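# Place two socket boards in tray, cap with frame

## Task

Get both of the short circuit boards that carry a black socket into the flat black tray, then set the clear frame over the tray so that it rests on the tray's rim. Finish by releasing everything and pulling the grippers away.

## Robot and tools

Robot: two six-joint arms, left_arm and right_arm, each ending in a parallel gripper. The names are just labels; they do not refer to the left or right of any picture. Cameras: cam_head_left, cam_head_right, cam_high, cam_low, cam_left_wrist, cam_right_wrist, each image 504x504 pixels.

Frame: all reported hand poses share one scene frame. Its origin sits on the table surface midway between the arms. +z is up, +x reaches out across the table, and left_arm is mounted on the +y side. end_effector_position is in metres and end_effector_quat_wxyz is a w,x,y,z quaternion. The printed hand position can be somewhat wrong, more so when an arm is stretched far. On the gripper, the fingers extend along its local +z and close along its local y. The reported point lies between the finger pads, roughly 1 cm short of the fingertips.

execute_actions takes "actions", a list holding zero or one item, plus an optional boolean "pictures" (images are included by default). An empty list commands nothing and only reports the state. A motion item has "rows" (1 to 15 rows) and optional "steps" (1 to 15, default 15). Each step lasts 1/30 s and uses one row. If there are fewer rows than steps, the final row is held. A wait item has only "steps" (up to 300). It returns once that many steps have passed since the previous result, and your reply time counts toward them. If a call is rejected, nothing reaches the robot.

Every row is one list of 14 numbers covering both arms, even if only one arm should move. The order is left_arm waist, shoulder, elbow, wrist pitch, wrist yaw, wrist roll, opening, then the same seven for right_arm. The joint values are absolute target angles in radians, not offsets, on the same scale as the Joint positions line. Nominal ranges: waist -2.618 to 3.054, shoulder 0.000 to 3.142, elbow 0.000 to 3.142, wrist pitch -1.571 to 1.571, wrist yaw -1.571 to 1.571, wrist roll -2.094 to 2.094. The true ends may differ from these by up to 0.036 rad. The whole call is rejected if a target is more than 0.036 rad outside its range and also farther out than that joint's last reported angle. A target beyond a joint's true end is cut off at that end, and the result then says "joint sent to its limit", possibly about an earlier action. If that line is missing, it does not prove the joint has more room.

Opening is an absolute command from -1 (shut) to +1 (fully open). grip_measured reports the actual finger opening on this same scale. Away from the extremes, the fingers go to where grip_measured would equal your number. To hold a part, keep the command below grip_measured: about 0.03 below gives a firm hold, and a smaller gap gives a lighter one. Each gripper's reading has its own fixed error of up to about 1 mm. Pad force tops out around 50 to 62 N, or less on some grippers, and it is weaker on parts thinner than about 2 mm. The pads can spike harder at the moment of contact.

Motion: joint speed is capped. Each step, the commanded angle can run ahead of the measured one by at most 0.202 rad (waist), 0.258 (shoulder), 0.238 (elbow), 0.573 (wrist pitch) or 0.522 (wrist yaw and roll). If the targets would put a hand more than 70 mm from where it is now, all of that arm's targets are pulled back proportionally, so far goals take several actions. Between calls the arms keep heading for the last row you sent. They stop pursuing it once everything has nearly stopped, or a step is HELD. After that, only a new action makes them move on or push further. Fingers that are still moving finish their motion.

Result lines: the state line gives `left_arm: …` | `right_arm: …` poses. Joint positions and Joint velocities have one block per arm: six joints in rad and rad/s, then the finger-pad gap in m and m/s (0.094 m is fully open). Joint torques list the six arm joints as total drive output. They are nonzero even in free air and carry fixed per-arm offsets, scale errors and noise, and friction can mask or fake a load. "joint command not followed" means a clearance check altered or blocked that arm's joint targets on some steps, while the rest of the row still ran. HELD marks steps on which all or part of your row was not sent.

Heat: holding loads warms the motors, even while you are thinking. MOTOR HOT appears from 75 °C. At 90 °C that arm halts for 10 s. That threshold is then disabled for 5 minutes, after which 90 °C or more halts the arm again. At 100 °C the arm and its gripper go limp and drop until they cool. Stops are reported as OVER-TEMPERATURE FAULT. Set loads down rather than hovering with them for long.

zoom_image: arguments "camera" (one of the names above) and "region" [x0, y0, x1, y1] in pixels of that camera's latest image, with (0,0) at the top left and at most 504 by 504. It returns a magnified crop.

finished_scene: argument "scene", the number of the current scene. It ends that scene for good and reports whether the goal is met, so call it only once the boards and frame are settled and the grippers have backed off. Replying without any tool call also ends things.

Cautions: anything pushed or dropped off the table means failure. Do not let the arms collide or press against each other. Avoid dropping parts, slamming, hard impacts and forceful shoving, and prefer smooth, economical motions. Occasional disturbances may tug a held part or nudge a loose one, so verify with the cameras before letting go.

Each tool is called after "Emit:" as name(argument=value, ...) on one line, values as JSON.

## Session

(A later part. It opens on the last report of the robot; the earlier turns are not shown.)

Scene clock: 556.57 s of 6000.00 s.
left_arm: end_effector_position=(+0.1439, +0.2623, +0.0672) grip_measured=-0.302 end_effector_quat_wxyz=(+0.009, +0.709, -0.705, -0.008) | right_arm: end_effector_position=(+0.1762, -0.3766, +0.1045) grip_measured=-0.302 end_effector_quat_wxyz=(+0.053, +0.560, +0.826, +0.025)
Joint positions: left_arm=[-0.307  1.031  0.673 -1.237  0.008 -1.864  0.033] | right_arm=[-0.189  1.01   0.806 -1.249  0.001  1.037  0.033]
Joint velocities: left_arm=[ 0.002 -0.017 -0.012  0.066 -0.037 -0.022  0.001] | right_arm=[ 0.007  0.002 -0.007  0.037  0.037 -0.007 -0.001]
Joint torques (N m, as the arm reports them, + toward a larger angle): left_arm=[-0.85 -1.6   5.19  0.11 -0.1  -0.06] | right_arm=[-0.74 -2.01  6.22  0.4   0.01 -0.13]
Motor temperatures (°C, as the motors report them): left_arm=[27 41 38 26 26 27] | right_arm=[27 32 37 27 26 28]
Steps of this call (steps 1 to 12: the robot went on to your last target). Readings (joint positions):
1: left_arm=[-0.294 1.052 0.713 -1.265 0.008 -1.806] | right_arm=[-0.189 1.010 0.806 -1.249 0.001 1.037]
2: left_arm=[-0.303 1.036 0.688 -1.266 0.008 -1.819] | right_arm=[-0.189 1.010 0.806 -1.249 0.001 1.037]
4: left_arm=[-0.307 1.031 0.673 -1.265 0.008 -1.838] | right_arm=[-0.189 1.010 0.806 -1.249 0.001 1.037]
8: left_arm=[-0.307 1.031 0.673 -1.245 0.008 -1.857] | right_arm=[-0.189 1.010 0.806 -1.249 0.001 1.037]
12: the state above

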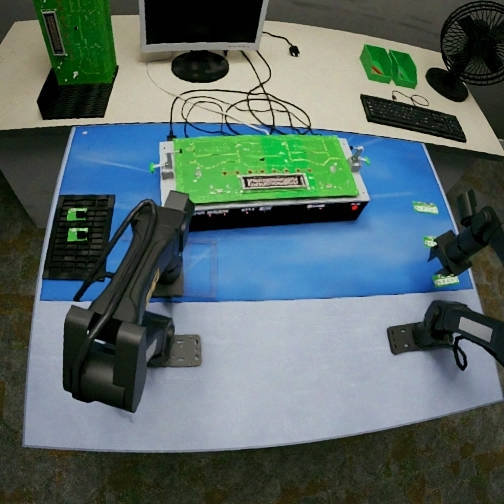

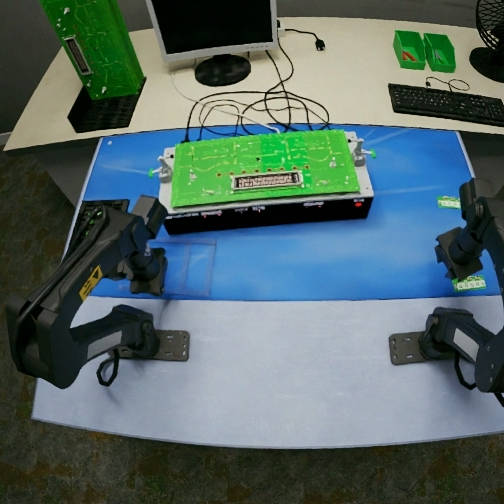

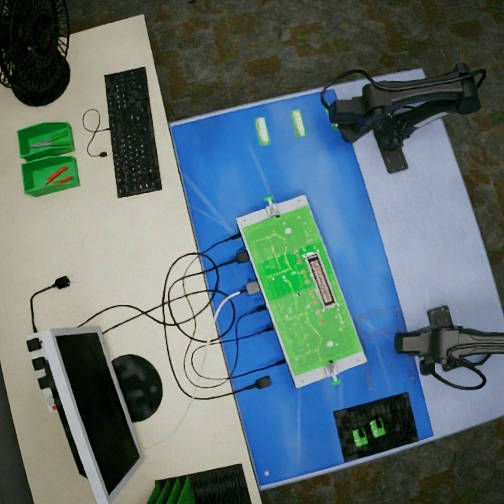

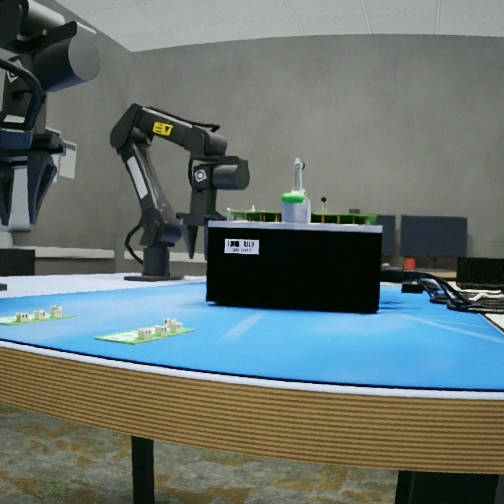

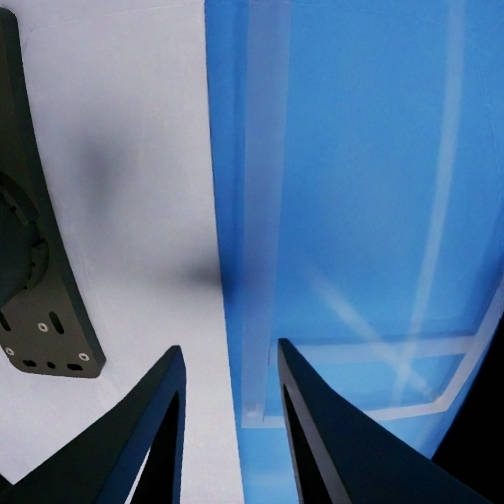

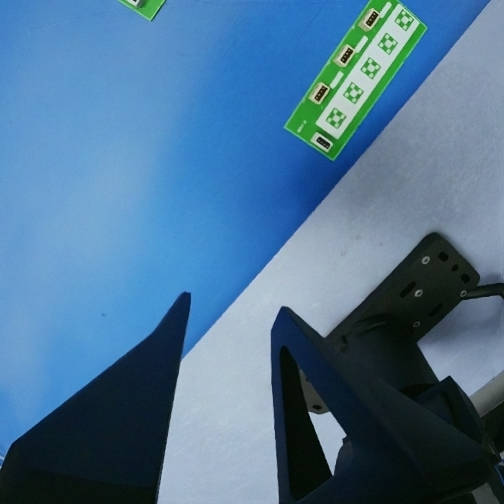

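Emit:
execute_actions(actions=[{"rows":[[-0.31,1.045,0.66,-1.19,0,-1.83,-0.3,-0.2,1.0,0.8,-1.25,0,1.03,-0.3],[-0.31,1.06,0.645,-1.16,0,-1.83,-0.3,-0.2,1.0,0.8,-1.25,0,1.03,-0.3],[-0.31,1.07,0.63,-1.13,0,-1.83,-0.3,-0.2,1.0,0.8,-1.25,0,1.03,-0.3],[-0.31,1.08,0.615,-1.11,0,-1.83,-0.3,-0.2,1.0,0.8,-1.25,0,1.03,-0.3],[-0.31,1.09,0.6,-1.09,0,-1.83,-0.3,-0.2,1.0,0.8,-1.25,0,1.03,-0.3],[-0.31,1.095,0.588,-1.07,0,-1.83,-0.3,-0.2,1.0,0.8,-1.25,0,1.03,-0.3]],"steps":15}])

Scene clock: 566.73 s of 6000.00 s.
left_arm: end_effector_position=(+0.1555, +0.2588, +0.0411) grip_measured=-0.302 end_effector_quat_wxyz=(+0.005, +0.700, -0.714, -0.000) | right_arm: end_effector_position=(+0.1762, -0.3766, +0.1045) grip_measured=-0.302 end_effector_quat_wxyz=(+0.053, +0.560, +0.826, +0.025)
Joint positions: left_arm=[-0.307  1.091  0.597 -1.082  0.008 -1.841  0.033] | right_arm=[-0.189  1.01   0.806 -1.249  0.001  1.037  0.033]
Joint velocities: left_arm=[-0.007 -0.012  0.007  0.081  0.051 -0.022  0.   ] | right_arm=[-0.002  0.007 -0.012 -0.007 -0.051 -0.037 -0.001]
Joint torques (N m, as the arm reports them, + toward a larger angle): left_arm=[-0.18 -0.64  4.5   0.12 -0.05  0.14] | right_arm=[-0.75 -2.    6.22  0.4   0.   -0.13]
Motor temperatures (°C, as the motors report them): left_arm=[27 39 38 26 26 27] | right_arm=[27 31 37 27 26 28]
Steps of this call (steps 1 to 30: the robot went on to your last target; steps 31 to 90: nothing new was sent; then 6.67 s passed at rest; steps 91 to 105: all 15 steps of this action). Readings (joint positions):
91: left_arm=[-0.307 1.031 0.673 -1.229 0.008 -1.865] | right_arm=[-0.189 1.010 0.806 -1.249 0.001 1.037]
92: left_arm=[-0.307 1.033 0.672 -1.219 0.008 -1.860] | right_arm=[-0.189 1.010 0.806 -1.249 0.001 1.037]
94: left_arm=[-0.307 1.047 0.659 -1.183 0.008 -1.853] | right_arm=[-0.189 1.010 0.806 -1.249 0.001 1.037]
98: left_arm=[-0.307 1.086 0.607 -1.117 0.008 -1.845] | right_arm=[-0.189 1.010 0.806 -1.249 0.001 1.037]
105: the state above

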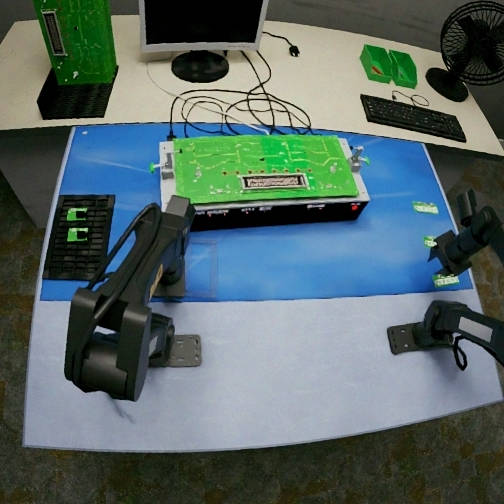

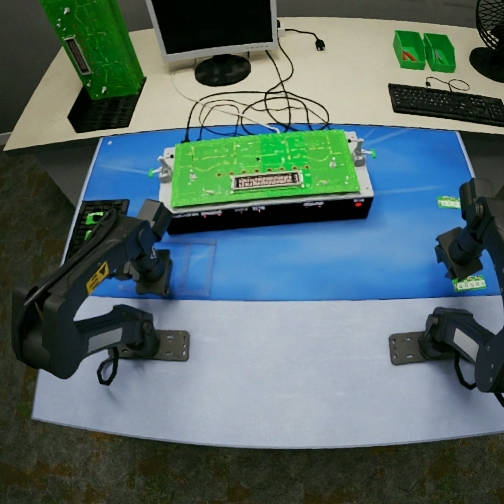

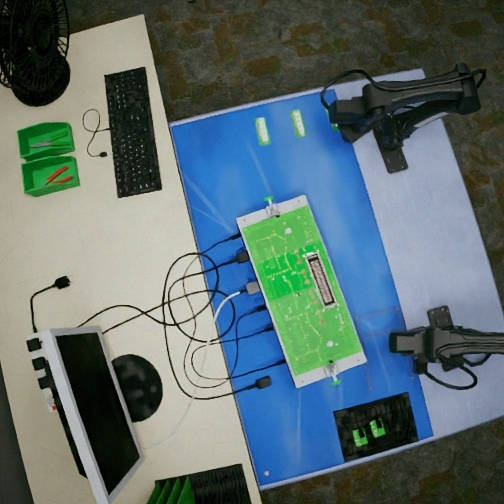

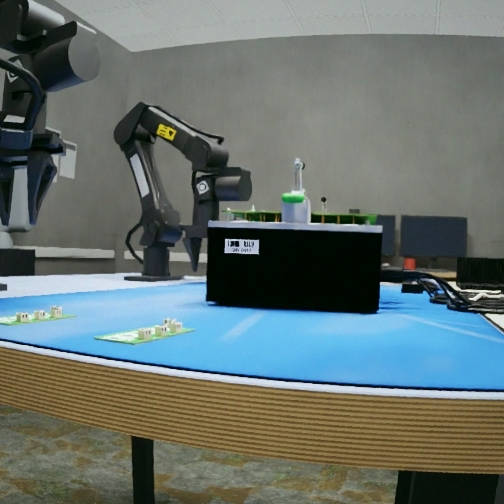

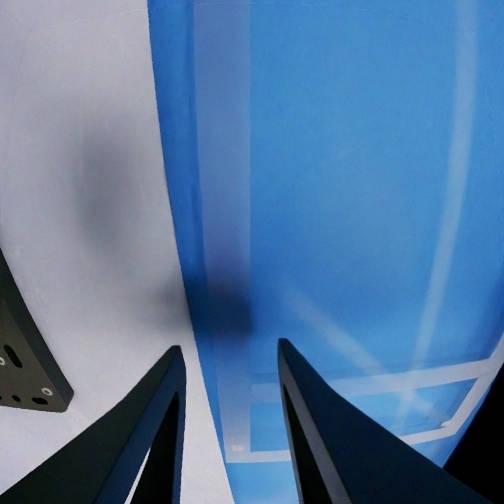

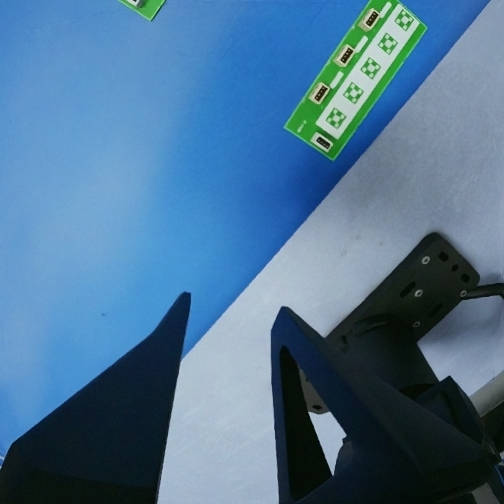

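Emit:
execute_actions(actions=[{"rows":[[-0.31,1.1,0.578,-1.06,0,-1.815,-0.3,-0.2,1.0,0.8,-1.25,0,1.03,-0.3],[-0.31,1.104,0.568,-1.045,0,-1.815,-0.3,-0.2,1.0,0.8,-1.25,0,1.03,-0.3],[-0.31,1.108,0.558,-1.03,0,-1.815,-0.3,-0.2,1.0,0.8,-1.25,0,1.03,-0.3],[-0.31,1.112,0.548,-1.015,0,-1.815,-0.3,-0.2,1.0,0.8,-1.25,0,1.03,-0.3],[-0.31,1.116,0.538,-1.0,0,-1.815,-0.3,-0.2,1.0,0.8,-1.25,0,1.03,-0.3],[-0.31,1.119,0.528,-0.99,0,-1.815,-0.3,-0.2,1.0,0.8,-1.25,0,1.03,-0.3],[-0.31,1.121,0.52,-0.978,0,-1.815,-0.3,-0.2,1.0,0.8,-1.25,0,1.03,-0.3]],"steps":15}])

Scene clock: 579.33 s of 6000.00 s.
left_arm: end_effector_position=(+0.1556, +0.2588, +0.0225) grip_measured=-0.302 end_effector_quat_wxyz=(+0.004, +0.695, -0.719, +0.002) | right_arm: end_effector_position=(+0.1762, -0.3766, +0.1045) grip_measured=-0.302 end_effector_quat_wxyz=(+0.053, +0.560, +0.826, +0.025)
Joint positions: left_arm=[-0.307  1.113  0.531 -0.989  0.008 -1.825  0.033] | right_arm=[-0.189  1.01   0.806 -1.249  0.001  1.037  0.033]
Joint velocities: left_arm=[ 0.002 -0.002 -0.012  0.022 -0.051 -0.037 -0.001] | right_arm=[-0.022 -0.002 -0.007 -0.022  0.022  0.081  0.   ]
Joint torques (N m, as the arm reports them, + toward a larger angle): left_arm=[-0.14 -0.57  4.36  0.19 -0.09  0.14] | right_arm=[-0.74 -2.    6.23  0.41  0.   -0.13]
Motor temperatures (°C, as the motors report them): left_arm=[27 38 38 26 26 27] | right_arm=[27 31 37 27 26 28]
Steps of this call (steps 1 to 15: the robot went on to your last target; steps 16 to 90: nothing new was sent; then 9.10 s passed at rest; steps 91 to 105: all 15 steps of this action). Readings (joint positions):
91: left_arm=[-0.307 1.091 0.597 -1.072 0.008 -1.837] | right_arm=[-0.189 1.010 0.806 -1.249 0.001 1.037]
92: left_arm=[-0.307 1.091 0.595 -1.067 0.008 -1.835] | right_arm=[-0.189 1.010 0.806 -1.249 0.001 1.037]
94: left_arm=[-0.307 1.092 0.584 -1.050 0.008 -1.831] | right_arm=[-0.189 1.010 0.806 -1.249 0.001 1.037]
98: left_arm=[-0.307 1.109 0.544 -1.012 0.008 -1.827] | right_arm=[-0.189 1.010 0.806 -1.249 0.001 1.037]
105: the state above

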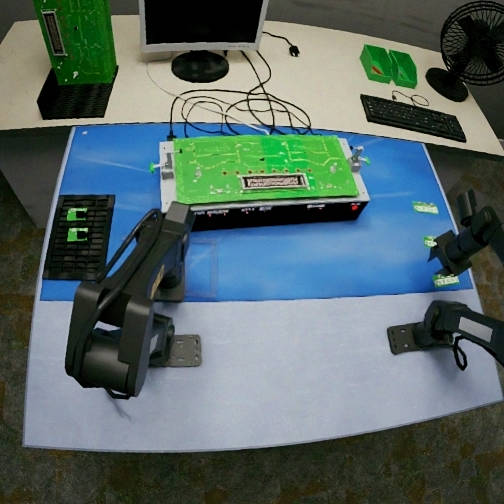

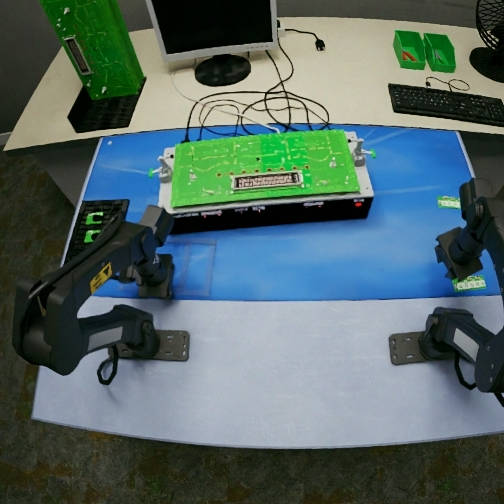

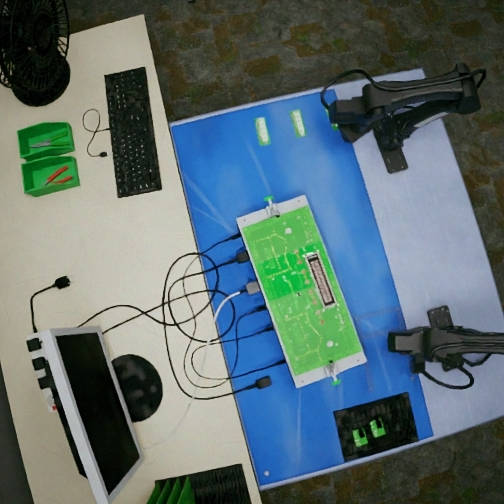

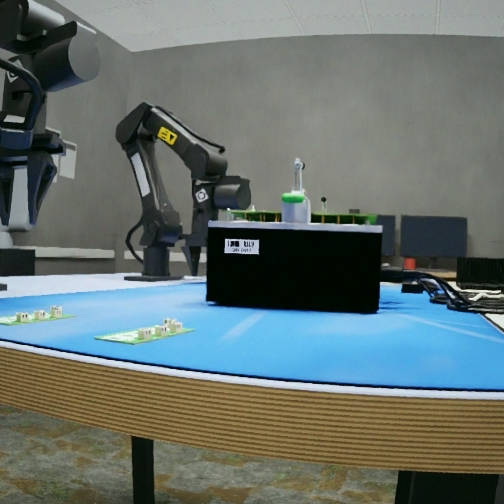

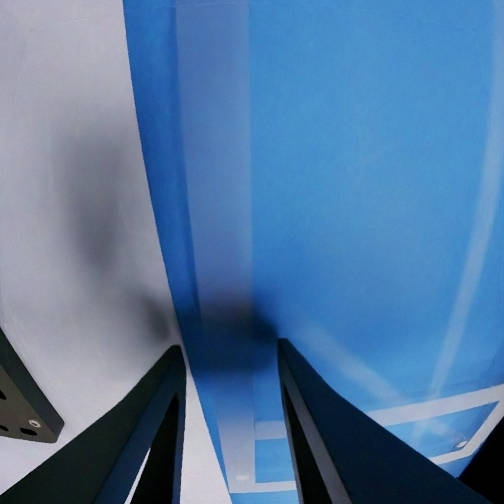

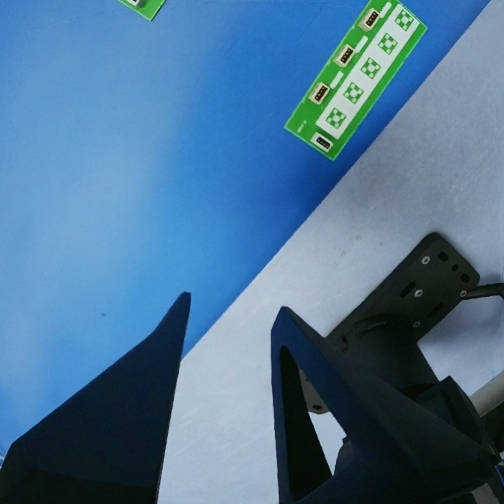

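Emit:
execute_actions(actions=[{"rows":[[-0.31,1.121,0.52,-0.985,0,-1.815,-0.38,-0.2,1.0,0.8,-1.25,0,1.03,-0.3],[-0.31,1.121,0.52,-0.985,0,-1.815,-0.45,-0.2,1.0,0.8,-1.25,0,1.03,-0.3],[-0.31,1.121,0.52,-0.985,0,-1.815,-0.52,-0.2,1.0,0.8,-1.25,0,1.03,-0.3],[-0.31,1.121,0.52,-0.985,0,-1.815,-0.58,-0.2,1.0,0.8,-1.25,0,1.03,-0.3],[-0.31,1.121,0.52,-0.985,0,-1.815,-0.63,-0.2,1.0,0.8,-1.25,0,1.03,-0.3],[-0.31,1.121,0.52,-0.985,0,-1.815,-0.67,-0.2,1.0,0.8,-1.25,0,1.03,-0.3],[-0.31,1.121,0.52,-0.985,0,-1.815,-0.7,-0.2,1.0,0.8,-1.25,0,1.03,-0.3],[-0.31,1.121,0.52,-0.985,0,-1.815,-0.72,-0.2,1.0,0.8,-1.25,0,1.03,-0.3],[-0.31,1.121,0.52,-0.985,0,-1.815,-0.74,-0.2,1.0,0.8,-1.25,0,1.03,-0.3],[-0.31,1.121,0.52,-0.985,0,-1.815,-0.76,-0.2,1.0,0.8,-1.25,0,1.03,-0.3],[-0.31,1.121,0.52,-0.985,0,-1.815,-0.77,-0.2,1.0,0.8,-1.25,0,1.03,-0.3]],"steps":15}], pictures=false)

Emit:
execute_actions(actions=[{"rows":[[-0.31,1.1,0.55,-1.01,0,-1.815,-0.77,-0.2,1.0,0.8,-1.25,0,1.03,-0.3],[-0.31,1.093,0.56,-1.03,0,-1.815,-0.77,-0.2,1.0,0.8,-1.25,0,1.03,-0.3],[-0.31,1.086,0.57,-1.05,0,-1.815,-0.77,-0.2,1.0,0.8,-1.25,0,1.03,-0.3],[-0.31,1.079,0.58,-1.07,0,-1.815,-0.77,-0.2,1.0,0.8,-1.25,0,1.03,-0.3],[-0.31,1.072,0.59,-1.09,0,-1.815,-0.77,-0.2,1.0,0.8,-1.25,0,1.03,-0.3],[-0.31,1.065,0.6,-1.11,0,-1.815,-0.77,-0.2,1.0,0.8,-1.25,0,1.03,-0.3],[-0.31,1.058,0.61,-1.125,0,-1.815,-0.77,-0.2,1.0,0.8,-1.25,0,1.03,-0.3],[-0.31,1.051,0.62,-1.14,0,-1.815,-0.77,-0.2,1.0,0.8,-1.25,0,1.03,-0.3],[-0.31,1.044,0.63,-1.16,0,-1.815,-0.77,-0.2,1.0,0.8,-1.25,0,1.03,-0.3],[-0.31,1.037,0.64,-1.175,0,-1.815,-0.77,-0.2,1.0,0.8,-1.25,0,1.03,-0.3],[-0.31,1.03,0.65,-1.19,0,-1.815,-0.77,-0.2,1.0,0.8,-1.25,0,1.03,-0.3],[-0.31,1.023,0.66,-1.205,0,-1.815,-0.77,-0.2,1.0,0.8,-1.25,0,1.03,-0.3],[-0.31,1.016,0.67,-1.22,0,-1.815,-0.77,-0.2,1.0,0.8,-1.25,0,1.03,-0.3],[-0.31,1.01,0.68,-1.23,0,-1.815,-0.77,-0.2,1.0,0.8,-1.25,0,1.03,-0.3],[-0.31,1.005,0.695,-1.24,0,-1.815,-0.77,-0.2,1.0,0.8,-1.25,0,1.03,-0.3]],"steps":15}], pictures=false)

Emit:
execute_actions(actions=[{"steps":12}])

Scene clock: 604.90 s of 6000.00 s.
left_arm: end_effector_position=(+0.1571, +0.2583, +0.0225) grip_measured=-0.722 end_effector_quat_wxyz=(+0.002, +0.694, -0.720, +0.005) | right_arm: end_effector_position=(+0.1762, -0.3766, +0.1045) grip_measured=-0.302 end_effector_quat_wxyz=(+0.053, +0.560, +0.826, +0.025)
Joint positions: left_arm=[-0.307  1.113  0.531 -0.982  0.008 -1.824  0.013] | right_arm=[-0.189  1.01   0.806 -1.249  0.001  1.037  0.033]
Joint velocities: left_arm=[-0.002  0.012 -0.012 -0.022  0.022 -0.037  0.001] | right_arm=[-0.012 -0.002 -0.002 -0.007 -0.022 -0.022  0.   ]
Joint torques (N m, as the arm reports them, + toward a larger angle): left_arm=[-0.02 -0.71  4.28  0.11 -0.12  0.11] | right_arm=[-0.75 -2.01  6.22  0.4   0.01 -0.13]
Motor temperatures (°C, as the motors report them): left_arm=[27 37 38 26 26 27] | right_arm=[27 31 37 27 26 28]
Steps of this call (steps 1 to 15: the robot went on to your last target; steps 16 to 90: nothing new was sent; then 22.07 s passed at rest; steps 91 to 105: all 15 steps of this action). Readings (joint positions):
91: left_arm=[-0.307 1.113 0.531 -0.980 0.008 -1.825] | right_arm=[-0.189 1.010 0.806 -1.249 0.001 1.037]
92: left_arm=[-0.307 1.113 0.531 -0.980 0.008 -1.825] | right_arm=[-0.189 1.010 0.806 -1.249 0.001 1.037]
94: left_arm=[-0.307 1.113 0.531 -0.980 0.008 -1.825] | right_arm=[-0.189 1.010 0.806 -1.249 0.001 1.037]
98: left_arm=[-0.307 1.113 0.531 -0.982 0.008 -1.824] | right_arm=[-0.189 1.010 0.806 -1.249 0.001 1.037]
105: the state above

Scene clock: 605.40 s of 6000.00 s.
left_arm: end_effector_position=(+0.1527, +0.2596, +0.0606) grip_measured=-0.722 end_effector_quat_wxyz=(+0.000, +0.694, -0.720, +0.008) | right_arm: end_effector_position=(+0.1762, -0.3766, +0.1045) grip_measured=-0.302 end_effector_quat_wxyz=(+0.053, +0.560, +0.826, +0.025)
Joint positions: left_arm=[-0.307  1.034  0.649 -1.171  0.008 -1.824  0.013] | right_arm=[-0.189  1.01   0.806 -1.249  0.001  1.037  0.033]
Joint velocities: left_arm=[-0.002 -0.154  0.31  -0.403 -0.037 -0.007  0.001] | right_arm=[-0.002  0.002 -0.012 -0.081 -0.022 -0.051 -0.   ]
Joint torques (N m, as the arm reports them, + toward a larger angle): left_arm=[-0.16 -1.89  7.38  0.13 -0.12  0.13] | right_arm=[-0.75 -2.01  6.22  0.4   0.01 -0.12]
Motor temperatures (°C, as the motors report them): left_arm=[27 37 38 26 26 27] | right_arm=[27 31 37 27 26 28]
Steps of this call (steps 1 to 15: all 15 steps of this action). Readings (joint positions):
1: left_arm=[-0.307 1.113 0.531 -0.983 0.008 -1.824] | right_arm=[-0.189 1.010 0.806 -1.249 0.001 1.037]
2: left_arm=[-0.307 1.113 0.531 -0.985 0.008 -1.824] | right_arm=[-0.189 1.010 0.806 -1.249 0.001 1.037]
4: left_arm=[-0.307 1.110 0.539 -1.004 0.008 -1.824] | right_arm=[-0.189 1.010 0.806 -1.249 0.001 1.037]
8: left_arm=[-0.307 1.084 0.575 -1.066 0.008 -1.824] | right_arm=[-0.189 1.010 0.806 -1.249 0.001 1.037]
15: the state above

Scene clock: 605.80 s of 6000.00 s.
left_arm: end_effector_position=(+0.1472, +0.2613, +0.0680) grip_measured=-0.722 end_effector_quat_wxyz=(+0.004, +0.694, -0.720, +0.001) | right_arm: end_effector_position=(+0.1762, -0.3766, +0.1045) grip_measured=-0.302 end_effector_quat_wxyz=(+0.053, +0.560, +0.826, +0.025)
Joint positions: left_arm=[-0.307  1.022  0.673 -1.225  0.008 -1.824  0.013] | right_arm=[-0.189  1.01   0.806 -1.249  0.001  1.037  0.033]
Joint velocities: left_arm=[-0.012 -0.012 -0.002 -0.081 -0.037 -0.037  0.   ] | right_arm=[ 0.007 -0.007  0.007  0.037 -0.066 -0.066 -0.001]
Joint torques (N m, as the arm reports them, + toward a larger angle): left_arm=[-0.17 -1.97  7.06  0.   -0.1   0.1 ] | right_arm=[-0.75 -2.    6.23  0.4   0.   -0.13]
Motor temperatures (°C, as the motors report them): left_arm=[27 37 38 26 26 27] | right_arm=[27 31 37 27 26 28]
Steps of this call (steps 1 to 12: the robot went on to your last target). Readings (joint positions):
1: left_arm=[-0.307 1.029 0.658 -1.184 0.008 -1.824] | right_arm=[-0.189 1.010 0.806 -1.249 0.001 1.037]
2: left_arm=[-0.307 1.025 0.666 -1.192 0.008 -1.824] | right_arm=[-0.189 1.010 0.806 -1.249 0.001 1.037]
4: left_arm=[-0.307 1.022 0.673 -1.202 0.008 -1.824] | right_arm=[-0.189 1.010 0.806 -1.249 0.001 1.037]
8: left_arm=[-0.307 1.022 0.673 -1.218 0.008 -1.824] | right_arm=[-0.189 1.010 0.806 -1.249 0.001 1.037]
12: the state above

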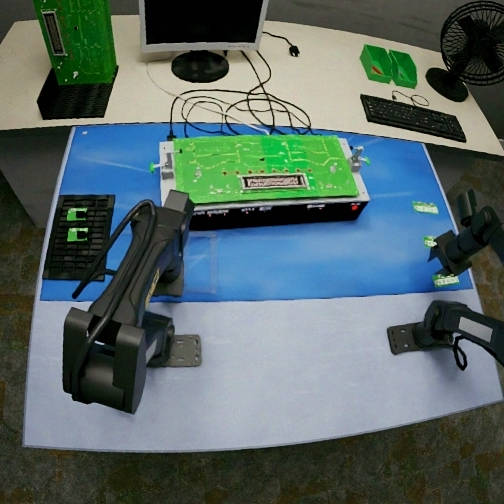

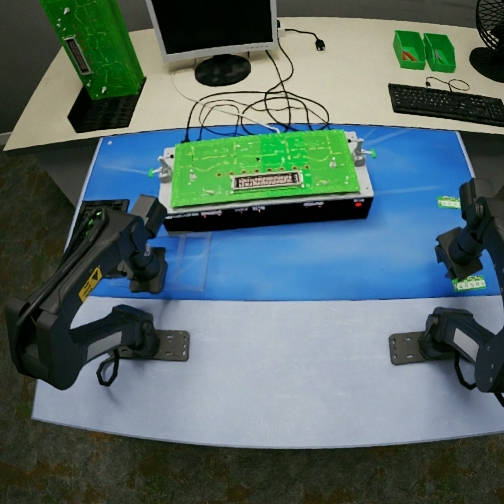

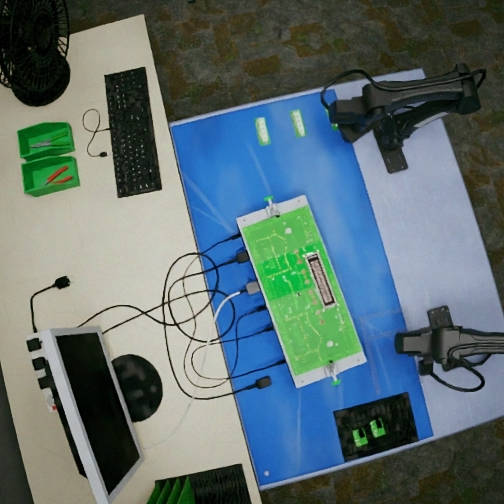

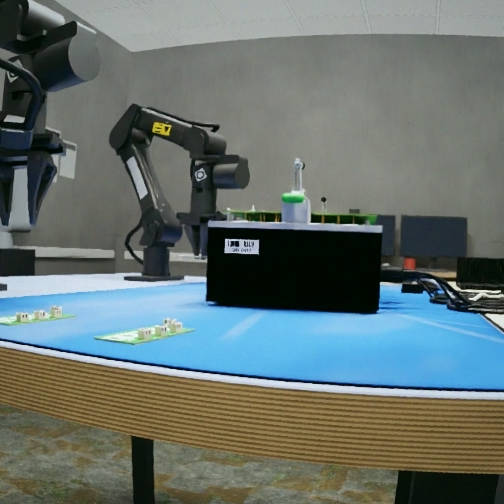

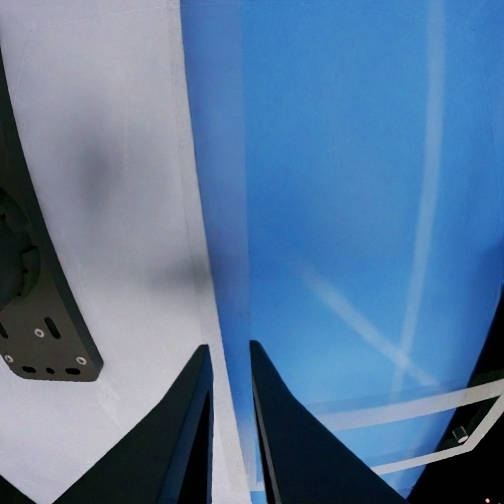

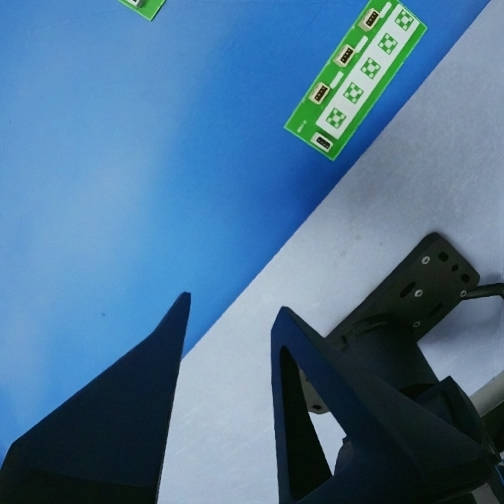

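Emit:
execute_actions(actions=[{"rows":[[-0.31,1.005,0.695,-1.24,0,-1.78,-0.77,-0.2,1.0,0.8,-1.25,0,1.03,-0.3],[-0.31,1.005,0.695,-1.24,0,-1.74,-0.77,-0.2,1.0,0.8,-1.25,0,1.03,-0.3],[-0.31,1.005,0.695,-1.24,0,-1.7,-0.77,-0.2,1.0,0.8,-1.25,0,1.03,-0.3],[-0.3,1.005,0.695,-1.24,0,-1.66,-0.77,-0.2,1.0,0.8,-1.25,0,1.03,-0.3],[-0.28,1.005,0.695,-1.24,0,-1.62,-0.77,-0.2,1.0,0.8,-1.25,0,1.03,-0.3],[-0.25,1.005,0.695,-1.24,0,-1.58,-0.77,-0.2,1.0,0.8,-1.25,0,1.03,-0.3],[-0.21,1.005,0.695,-1.24,0,-1.54,-0.77,-0.2,1.0,0.8,-1.25,0,1.03,-0.3],[-0.17,1.005,0.695,-1.24,0,-1.5,-0.77,-0.2,1.0,0.8,-1.25,0,1.03,-0.3],[-0.13,1.005,0.695,-1.24,0,-1.46,-0.77,-0.2,1.0,0.8,-1.25,0,1.03,-0.3],[-0.09,1.005,0.695,-1.24,0,-1.42,-0.77,-0.2,1.0,0.8,-1.25,0,1.03,-0.3],[-0.05,1.005,0.695,-1.24,0,-1.38,-0.77,-0.2,1.0,0.8,-1.25,0,1.03,-0.3],[-0.01,1.005,0.695,-1.24,0,-1.34,-0.77,-0.2,1.0,0.8,-1.25,0,1.03,-0.3],[0.03,1.005,0.695,-1.24,0,-1.3,-0.77,-0.2,1.0,0.8,-1.25,0,1.03,-0.3],[0.07,1.005,0.695,-1.24,0,-1.26,-0.77,-0.2,1.0,0.8,-1.25,0,1.03,-0.3],[0.11,1.005,0.695,-1.24,0,-1.22,-0.77,-0.2,1.0,0.8,-1.25,0,1.03,-0.3]],"steps":15}], pictures=false)

Emit:
execute_actions(actions=[{"rows":[[0.15,1.02,0.7,-1.23,0,-1.18,-0.77,-0.2,1.0,0.8,-1.25,0,1.03,-0.3],[0.19,1.02,0.7,-1.23,0,-1.14,-0.77,-0.2,1.0,0.8,-1.25,0,1.03,-0.3],[0.23,1.03,0.71,-1.23,0,-1.1,-0.77,-0.2,1.0,0.8,-1.25,0,1.03,-0.3],[0.27,1.04,0.72,-1.23,0,-1.06,-0.77,-0.2,1.0,0.8,-1.25,0,1.03,-0.3],[0.31,1.05,0.73,-1.23,0,-1.02,-0.77,-0.2,1.0,0.8,-1.25,0,1.03,-0.3],[0.35,1.06,0.74,-1.225,0,-0.98,-0.77,-0.2,1.0,0.8,-1.25,0,1.03,-0.3],[0.39,1.08,0.755,-1.22,0,-0.94,-0.77,-0.2,1.0,0.8,-1.25,0,1.03,-0.3],[0.43,1.1,0.77,-1.215,0,-0.9,-0.77,-0.2,1.0,0.8,-1.25,0,1.03,-0.3],[0.47,1.12,0.785,-1.21,0,-0.86,-0.77,-0.2,1.0,0.8,-1.25,0,1.03,-0.3],[0.51,1.14,0.8,-1.2,0,-0.82,-0.77,-0.2,1.0,0.8,-1.25,0,1.03,-0.3],[0.55,1.165,0.815,-1.19,0,-0.78,-0.77,-0.2,1.0,0.8,-1.25,0,1.03,-0.3],[0.59,1.19,0.83,-1.185,0,-0.74,-0.77,-0.2,1.0,0.8,-1.25,0,1.03,-0.3],[0.63,1.215,0.845,-1.175,0,-0.7,-0.77,-0.2,1.0,0.8,-1.25,0,1.03,-0.3],[0.67,1.24,0.86,-1.17,0,-0.66,-0.77,-0.2,1.0,0.8,-1.25,0,1.03,-0.3],[0.7,1.265,0.88,-1.16,0,-0.62,-0.77,-0.2,1.0,0.8,-1.25,0,1.03,-0.3]],"steps":15}], pictures=false)

Emit:
execute_actions(actions=[{"rows":[[0.72,1.29,0.9,-1.155,0,-0.59,-0.77,-0.2,1.0,0.8,-1.25,0,1.03,-0.3],[0.735,1.318,0.925,-1.15,0,-0.56,-0.77,-0.2,1.0,0.8,-1.25,0,1.03,-0.3],[0.745,1.346,0.95,-1.15,0,-0.53,-0.77,-0.2,1.0,0.8,-1.25,0,1.03,-0.3],[0.745,1.374,0.975,-1.145,0,-0.5,-0.77,-0.2,1.0,0.8,-1.25,0,1.03,-0.3],[0.745,1.402,1.0,-1.145,0,-0.46,-0.77,-0.2,1.0,0.8,-1.25,0,1.03,-0.3],[0.745,1.43,1.025,-1.14,0,-0.42,-0.77,-0.2,1.0,0.8,-1.25,0,1.03,-0.3],[0.745,1.458,1.05,-1.14,0,-0.38,-0.77,-0.2,1.0,0.8,-1.25,0,1.03,-0.3],[0.745,1.486,1.075,-1.135,0,-0.34,-0.77,-0.2,1.0,0.8,-1.25,0,1.03,-0.3],[0.745,1.514,1.1,-1.135,0,-0.3,-0.77,-0.2,1.0,0.8,-1.25,0,1.03,-0.3],[0.745,1.542,1.125,-1.13,0,-0.26,-0.77,-0.2,1.0,0.8,-1.25,0,1.03,-0.3],[0.745,1.57,1.15,-1.13,0,-0.22,-0.77,-0.2,1.0,0.8,-1.25,0,1.03,-0.3],[0.745,1.598,1.175,-1.125,0,-0.18,-0.77,-0.2,1.0,0.8,-1.25,0,1.03,-0.3],[0.745,1.626,1.2,-1.125,0,-0.14,-0.77,-0.2,1.0,0.8,-1.25,0,1.03,-0.3],[0.745,1.654,1.225,-1.12,0,-0.1,-0.77,-0.2,1.0,0.8,-1.25,0,1.03,-0.3],[0.745,1.678,1.25,-1.12,0,-0.06,-0.77,-0.2,1.0,0.8,-1.25,0,1.03,-0.3]],"steps":15}])

Emit:
execute_actions(actions=[{"rows":[[0.745,1.7,1.28,-1.13,0,-0.01,-0.77,-0.2,1.0,0.8,-1.25,0,1.03,-0.3],[0.745,1.722,1.31,-1.14,0,0.04,-0.77,-0.2,1.0,0.8,-1.25,0,1.03,-0.3],[0.745,1.744,1.34,-1.15,0,0.09,-0.77,-0.2,1.0,0.8,-1.25,0,1.03,-0.3],[0.745,1.766,1.37,-1.155,0,0.14,-0.77,-0.2,1.0,0.8,-1.25,0,1.03,-0.3],[0.745,1.788,1.4,-1.165,0,0.19,-0.77,-0.2,1.0,0.8,-1.25,0,1.03,-0.3],[0.745,1.81,1.43,-1.17,0,0.24,-0.77,-0.2,1.0,0.8,-1.25,0,1.03,-0.3],[0.745,1.832,1.46,-1.18,0,0.29,-0.77,-0.2,1.0,0.8,-1.25,0,1.03,-0.3],[0.745,1.854,1.49,-1.19,0,0.34,-0.77,-0.2,1.0,0.8,-1.25,0,1.03,-0.3],[0.745,1.876,1.52,-1.195,0,0.39,-0.77,-0.2,1.0,0.8,-1.25,0,1.03,-0.3],[0.745,1.898,1.55,-1.205,0,0.44,-0.77,-0.2,1.0,0.8,-1.25,0,1.03,-0.3],[0.745,1.92,1.58,-1.21,0,0.49,-0.77,-0.2,1.0,0.8,-1.25,0,1.03,-0.3],[0.745,1.942,1.61,-1.22,0,0.54,-0.77,-0.2,1.0,0.8,-1.25,0,1.03,-0.3],[0.745,1.964,1.64,-1.23,0,0.59,-0.77,-0.2,1.0,0.8,-1.25,0,1.03,-0.3],[0.745,1.986,1.67,-1.24,0,0.64,-0.77,-0.2,1.0,0.8,-1.25,0,1.03,-0.3],[0.745,2.0,1.69,-1.245,0,0.69,-0.77,-0.2,1.0,0.8,-1.25,0,1.03,-0.3]],"steps":15}], pictures=false)

Emit:
execute_actions(actions=[{"rows":[[0.745,2.005,1.705,-1.25,0,0.73,-0.77,-0.2,1.0,0.8,-1.25,0,1.03,-0.3],[0.745,2.005,1.71,-1.25,0,0.76,-0.77,-0.2,1.0,0.8,-1.25,0,1.03,-0.3],[0.745,2.005,1.71,-1.25,0,0.79,-0.77,-0.2,1.0,0.8,-1.25,0,1.03,-0.3],[0.745,2.005,1.71,-1.25,0,0.81,-0.77,-0.2,1.0,0.8,-1.25,0,1.03,-0.3]],"steps":15}], pictures=false)

Emit:
execute_actions(actions=[{"steps":10}])

Scene clock: 675.67 s of 6000.00 s.
left_arm: end_effector_position=(+0.1517, +0.3059, +0.0680) grip_measured=-0.722 end_effector_quat_wxyz=(-0.005, -0.660, +0.751, -0.001) | right_arm: end_effector_position=(+0.1762, -0.3766, +0.1045) grip_measured=-0.302 end_effector_quat_wxyz=(+0.053, +0.560, +0.826, +0.025)
Joint positions: left_arm=[ 0.035  1.022  0.673 -1.228  0.008 -1.39   0.013] | right_arm=[-0.189  1.01   0.806 -1.249  0.001  1.037  0.033]
Joint velocities: left_arm=[ 1.14   0.002 -0.002 -0.037  0.066  1.018  0.   ] | right_arm=[-0.007  0.002  0.002 -0.037  0.037 -0.007 -0.   ]
Joint torques (N m, as the arm reports them, + toward a larger angle): left_arm=[ 0.32 -1.74  6.85  0.01 -0.14  0.06] | right_arm=[-0.75 -2.01  6.22  0.4   0.   -0.13]
Motor temperatures (°C, as the motors report them): left_arm=[27 36 41 26 26 27] | right_arm=[27 31 37 27 26 28]
Steps of this call (steps 1 to 30: the robot went on to your last target; steps 31 to 90: nothing new was sent; then 66.37 s passed at rest; steps 91 to 105: all 15 steps of this action). Readings (joint positions):
91: left_arm=[-0.307 1.022 0.673 -1.228 0.008 -1.818] | right_arm=[-0.189 1.010 0.806 -1.249 0.001 1.037]
92: left_arm=[-0.307 1.022 0.673 -1.228 0.008 -1.806] | right_arm=[-0.189 1.010 0.806 -1.249 0.001 1.037]
94: left_arm=[-0.307 1.022 0.673 -1.228 0.008 -1.766] | right_arm=[-0.189 1.010 0.806 -1.249 0.001 1.037]
98: left_arm=[-0.243 1.022 0.673 -1.228 0.011 -1.647] | right_arm=[-0.189 1.010 0.806 -1.249 0.001 1.037]
105: the state above

Scene clock: 676.17 s of 6000.00 s.
left_arm: end_effector_position=(+0.1593, +0.4046, +0.0804) grip_measured=-0.722 end_effector_quat_wxyz=(-0.008, -0.661, +0.750, -0.002) | right_arm: end_effector_position=(+0.1762, -0.3766, +0.1045) grip_measured=-0.302 end_effector_quat_wxyz=(+0.053, +0.560, +0.826, +0.025)
Joint positions: left_arm=[ 0.63   1.217  0.828 -1.197  0.005 -0.797  0.013] | right_arm=[-0.189  1.01   0.806 -1.249  0.001  1.037  0.033]
Joint velocities: left_arm=[1.057 0.73  0.462 0.168 0.007 1.121 0.001] | right_arm=[-0.002  0.002 -0.017  0.022 -0.022  0.007 -0.002]
Joint torques (N m, as the arm reports them, + toward a larger angle): left_arm=[ 0.38 -1.75  6.93  0.25 -0.07  0.03] | right_arm=[-0.74 -2.01  6.22  0.41  0.   -0.13]
Motor temperatures (°C, as the motors report them): left_arm=[27 36 41 26 26 27] | right_arm=[27 31 37 27 26 28]
Steps of this call (steps 1 to 15: all 15 steps of this action). Readings (joint positions):
1: left_arm=[0.074 1.022 0.673 -1.228 0.007 -1.352] | right_arm=[-0.189 1.010 0.806 -1.249 0.001 1.037]
2: left_arm=[0.114 1.022 0.673 -1.228 0.007 -1.312] | right_arm=[-0.189 1.010 0.806 -1.249 0.001 1.037]
4: left_arm=[0.194 1.024 0.678 -1.229 0.006 -1.234] | right_arm=[-0.189 1.010 0.806 -1.249 0.001 1.037]
8: left_arm=[0.353 1.061 0.720 -1.229 0.006 -1.076] | right_arm=[-0.189 1.010 0.806 -1.249 0.001 1.037]
15: the state above

Scene clock: 676.67 s of 6000.00 s.
left_arm: end_effector_position=(+0.2241, +0.4909, +0.0830) grip_measured=-0.722 end_effector_quat_wxyz=(-0.005, -0.474, +0.880, -0.002) | right_arm: end_effector_position=(+0.1762, -0.3766, +0.1045) grip_measured=-0.302 end_effector_quat_wxyz=(+0.053, +0.560, +0.826, +0.025)
Joint positions: left_arm=[ 0.735  1.629  1.186 -1.139  0.002 -0.235  0.013] | right_arm=[-0.189  1.01   0.806 -1.249  0.001  1.037  0.033]
Joint velocities: left_arm=[ 0.012  0.789  0.706  0.037 -0.022  1.106  0.001] | right_arm=[ 0.007  0.007  0.007 -0.007  0.007 -0.007  0.001]
Joint torques (N m, as the arm reports them, + toward a larger angle): left_arm=[ 0.67 -5.42  6.68  0.22 -0.03  0.1 ] | right_arm=[-0.74 -2.01  6.22  0.4   0.01 -0.13]
Motor temperatures (°C, as the motors report them): left_arm=[27 36 41 26 26 27] | right_arm=[27 31 37 27 26 28]
Steps of this call (steps 1 to 15: all 15 steps of this action). Readings (joint positions):
1: left_arm=[0.664 1.243 0.845 -1.191 0.004 -0.759] | right_arm=[-0.189 1.010 0.806 -1.249 0.001 1.037]
2: left_arm=[0.691 1.269 0.863 -1.186 0.003 -0.722] | right_arm=[-0.189 1.010 0.806 -1.249 0.001 1.037]
4: left_arm=[0.725 1.324 0.908 -1.178 0.002 -0.653] | right_arm=[-0.189 1.010 0.806 -1.249 0.001 1.037]
8: left_arm=[0.735 1.434 1.010 -1.163 0.002 -0.508] | right_arm=[-0.189 1.010 0.806 -1.249 0.001 1.037]
15: the state above

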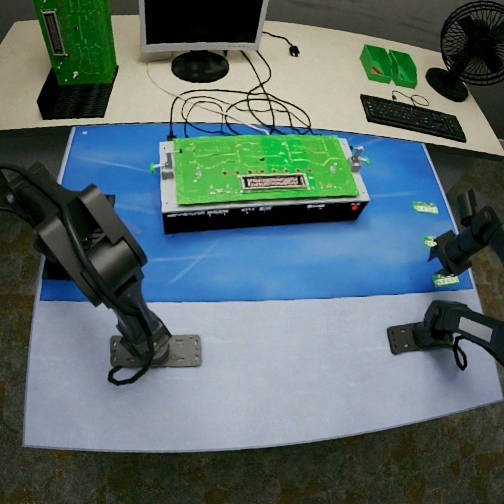

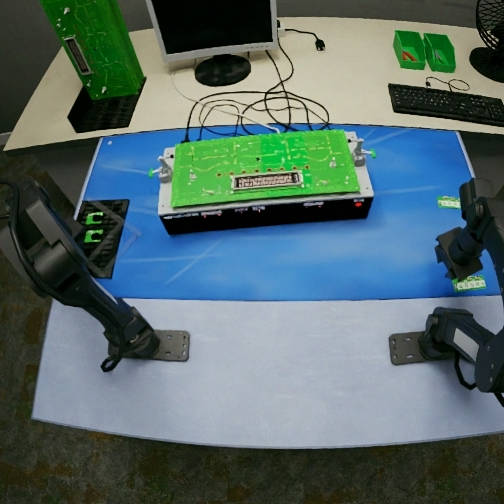

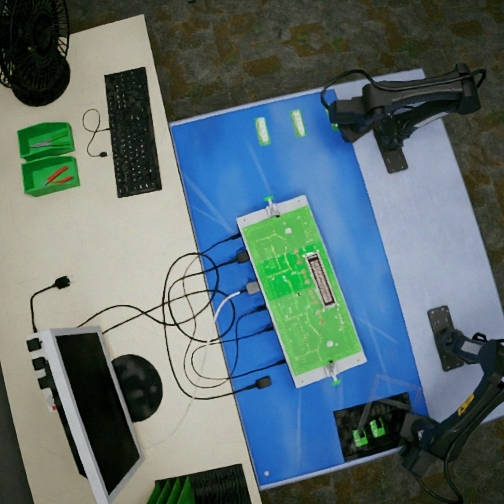

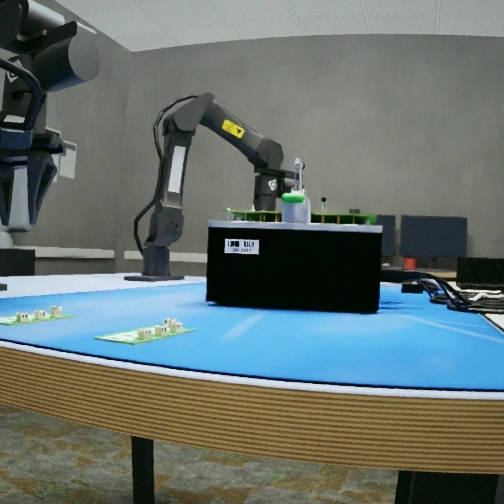

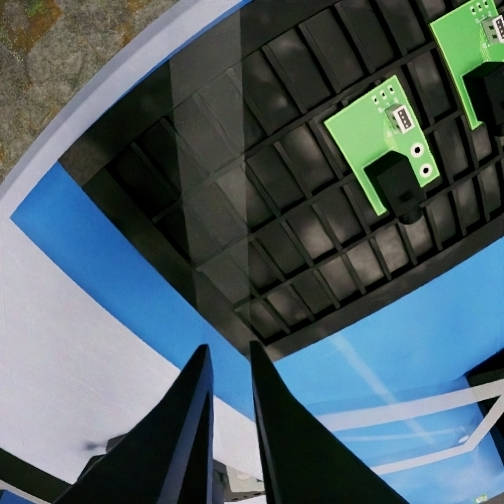

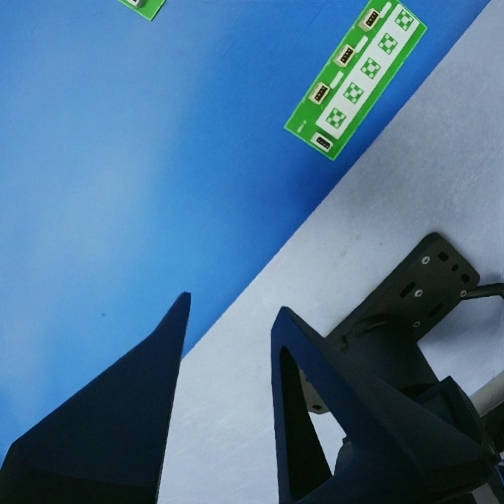

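Scene clock: 677.17 s of 6000.00 s.
left_arm: end_effector_position=(+0.2984, +0.5605, +0.0904) grip_measured=-0.723 end_effector_quat_wxyz=(+0.016, -0.140, +0.990, +0.010) | right_arm: end_effector_position=(+0.1762, -0.3766, +0.1045) grip_measured=-0.302 end_effector_quat_wxyz=(+0.053, +0.560, +0.826, +0.025)
Joint positions: left_arm=[ 0.735  1.963  1.627 -1.197  0.002  0.473  0.013] | right_arm=[-0.189  1.01   0.806 -1.249  0.001  1.037  0.033]
Joint velocities: left_arm=[-0.012  0.569  0.75  -0.125 -0.051  1.399 -0.002] | right_arm=[-0.002 -0.012 -0.007  0.037  0.066 -0.037  0.   ]
Joint torques (N m, as the arm reports them, + toward a larger angle): left_arm=[ 0.68 -8.31  6.54 -0.06 -0.04  0.1 ] | right_arm=[-0.74 -2.02  6.23  0.41  0.01 -0.13]
Motor temperatures (°C, as the motors report them): left_arm=[27 36 41 26 26 27] | right_arm=[27 31 37 27 26 28]
Steps of this call (steps 1 to 15: all 15 steps of this action). Readings (joint positions):
1: left_arm=[0.735 1.656 1.212 -1.137 0.002 -0.194] | right_arm=[-0.189 1.010 0.806 -1.249 0.001 1.037]
2: left_arm=[0.735 1.681 1.238 -1.138 0.002 -0.151] | right_arm=[-0.189 1.010 0.806 -1.249 0.001 1.037]
4: left_arm=[0.735 1.730 1.294 -1.140 0.002 -0.061] | right_arm=[-0.189 1.010 0.806 -1.249 0.001 1.037]
8: left_arm=[0.735 1.815 1.416 -1.154 0.002 0.128] | right_arm=[-0.189 1.010 0.806 -1.249 0.001 1.037]
15: the state above

Scene clock: 677.67 s of 6000.00 s.
left_arm: end_effector_position=(+0.3022, +0.5641, +0.0888) grip_measured=-0.723 end_effector_quat_wxyz=(+0.006, +0.017, +1.000, +0.005) | right_arm: end_effector_position=(+0.1762, -0.3766, +0.1045) grip_measured=-0.302 end_effector_quat_wxyz=(+0.053, +0.560, +0.826, +0.025)
Joint positions: left_arm=[ 0.735  2.006  1.683 -1.232  0.002  0.787  0.013] | right_arm=[-0.189  1.01   0.806 -1.249  0.001  1.037  0.033]
Joint velocities: left_arm=[ 0.007 -0.007  0.007 -0.051  0.007  0.022 -0.   ] | right_arm=[ 0.002  0.007 -0.002  0.007  0.007  0.037  0.001]
Joint torques (N m, as the arm reports them, + toward a larger angle): left_arm=[ 0.63 -8.73  7.46  0.02  0.    0.14] | right_arm=[-0.75 -2.02  6.22  0.41  0.   -0.13]
Motor temperatures (°C, as the motors report them): left_arm=[27 37 41 26 26 27] | right_arm=[27 31 37 27 26 28]
Steps of this call (steps 1 to 15: all 15 steps of this action). Readings (joint positions):
1: left_arm=[0.735 1.980 1.650 -1.201 0.002 0.521] | right_arm=[-0.189 1.010 0.806 -1.249 0.001 1.037]
2: left_arm=[0.735 1.994 1.667 -1.203 0.002 0.566] | right_arm=[-0.189 1.010 0.806 -1.249 0.001 1.037]
4: left_arm=[0.735 2.005 1.680 -1.206 0.002 0.645] | right_arm=[-0.189 1.010 0.806 -1.249 0.001 1.037]
8: left_arm=[0.735 2.006 1.683 -1.223 0.002 0.737] | right_arm=[-0.189 1.010 0.806 -1.249 0.001 1.037]
15: the state above

Scene clock: 678.00 s of 6000.00 s.
left_arm: end_effector_position=(+0.3020, +0.5639, +0.0888) grip_measured=-0.723 end_effector_quat_wxyz=(+0.006, +0.023, +1.000, +0.005) | right_arm: end_effector_position=(+0.1762, -0.3766, +0.1045) grip_measured=-0.302 end_effector_quat_wxyz=(+0.053, +0.560, +0.826, +0.025)
Joint positions: left_arm=[ 0.735  2.006  1.683 -1.233  0.002  0.799  0.013] | right_arm=[-0.189  1.01   0.806 -1.249  0.001  1.037  0.033]
Joint velocities: left_arm=[-0.007 -0.017 -0.007 -0.037  0.007 -0.022 -0.   ] | right_arm=[-0.012 -0.012 -0.027 -0.066 -0.007  0.051 -0.001]
Joint torques (N m, as the arm reports them, + toward a larger angle): left_arm=[ 0.49 -8.56  7.38  0.   -0.02  0.08] | right_arm=[-0.75 -2.02  6.23  0.41  0.   -0.13]
Motor temperatures (°C, as the motors report them): left_arm=[27 37 41 26 26 27] | right_arm=[27 31 37 27 26 28]
Steps of this call (steps 1 to 10: the robot went on to your last target). Readings (joint positions):
1: left_arm=[0.735 2.006 1.683 -1.233 0.002 0.789] | right_arm=[-0.189 1.010 0.806 -1.249 0.001 1.037]
2: left_arm=[0.735 2.006 1.683 -1.233 0.002 0.792] | right_arm=[-0.189 1.010 0.806 -1.249 0.001 1.037]
4: left_arm=[0.735 2.006 1.683 -1.233 0.002 0.794] | right_arm=[-0.189 1.010 0.806 -1.249 0.001 1.037]
8: left_arm=[0.735 2.006 1.683 -1.233 0.002 0.798] | right_arm=[-0.189 1.010 0.806 -1.249 0.001 1.037]
10: the state above

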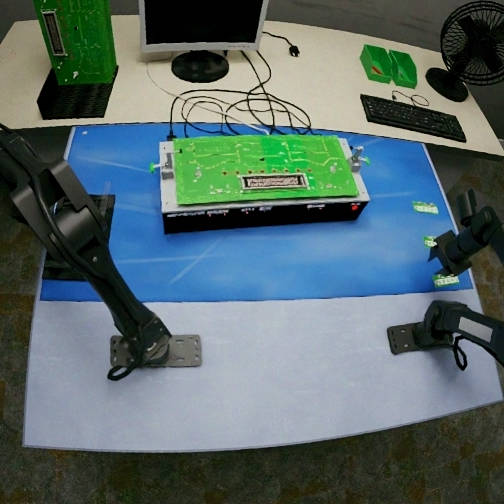

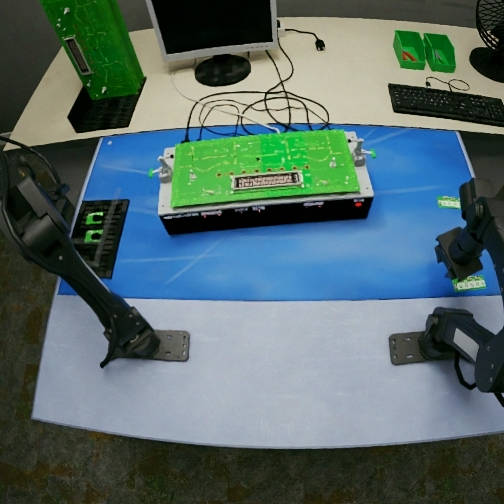

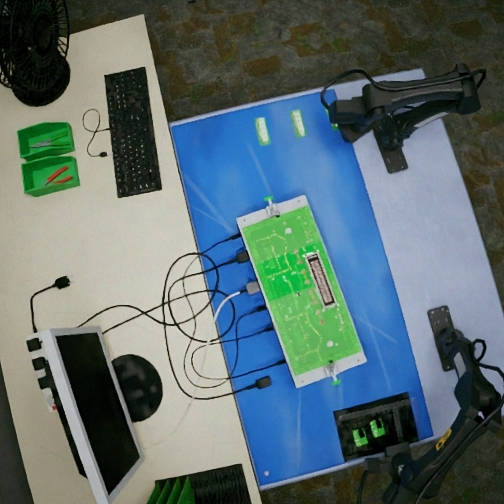

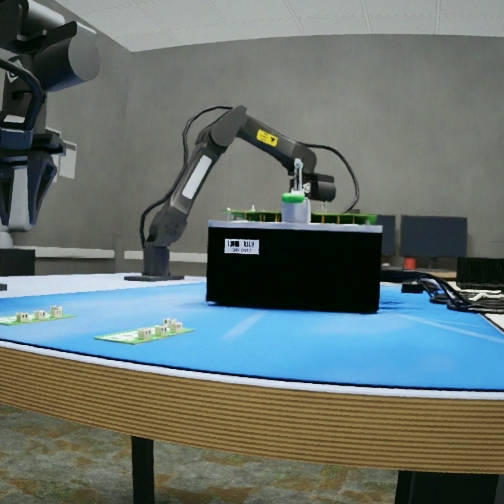

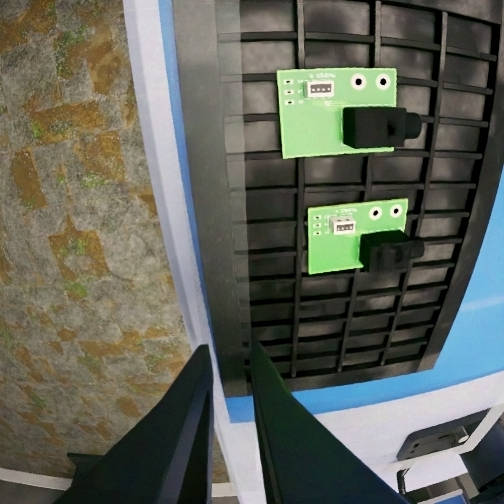

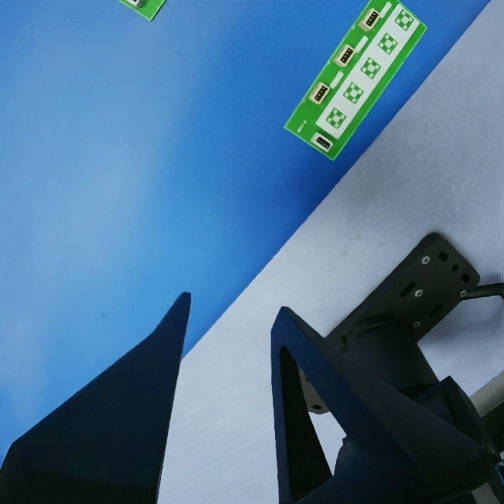

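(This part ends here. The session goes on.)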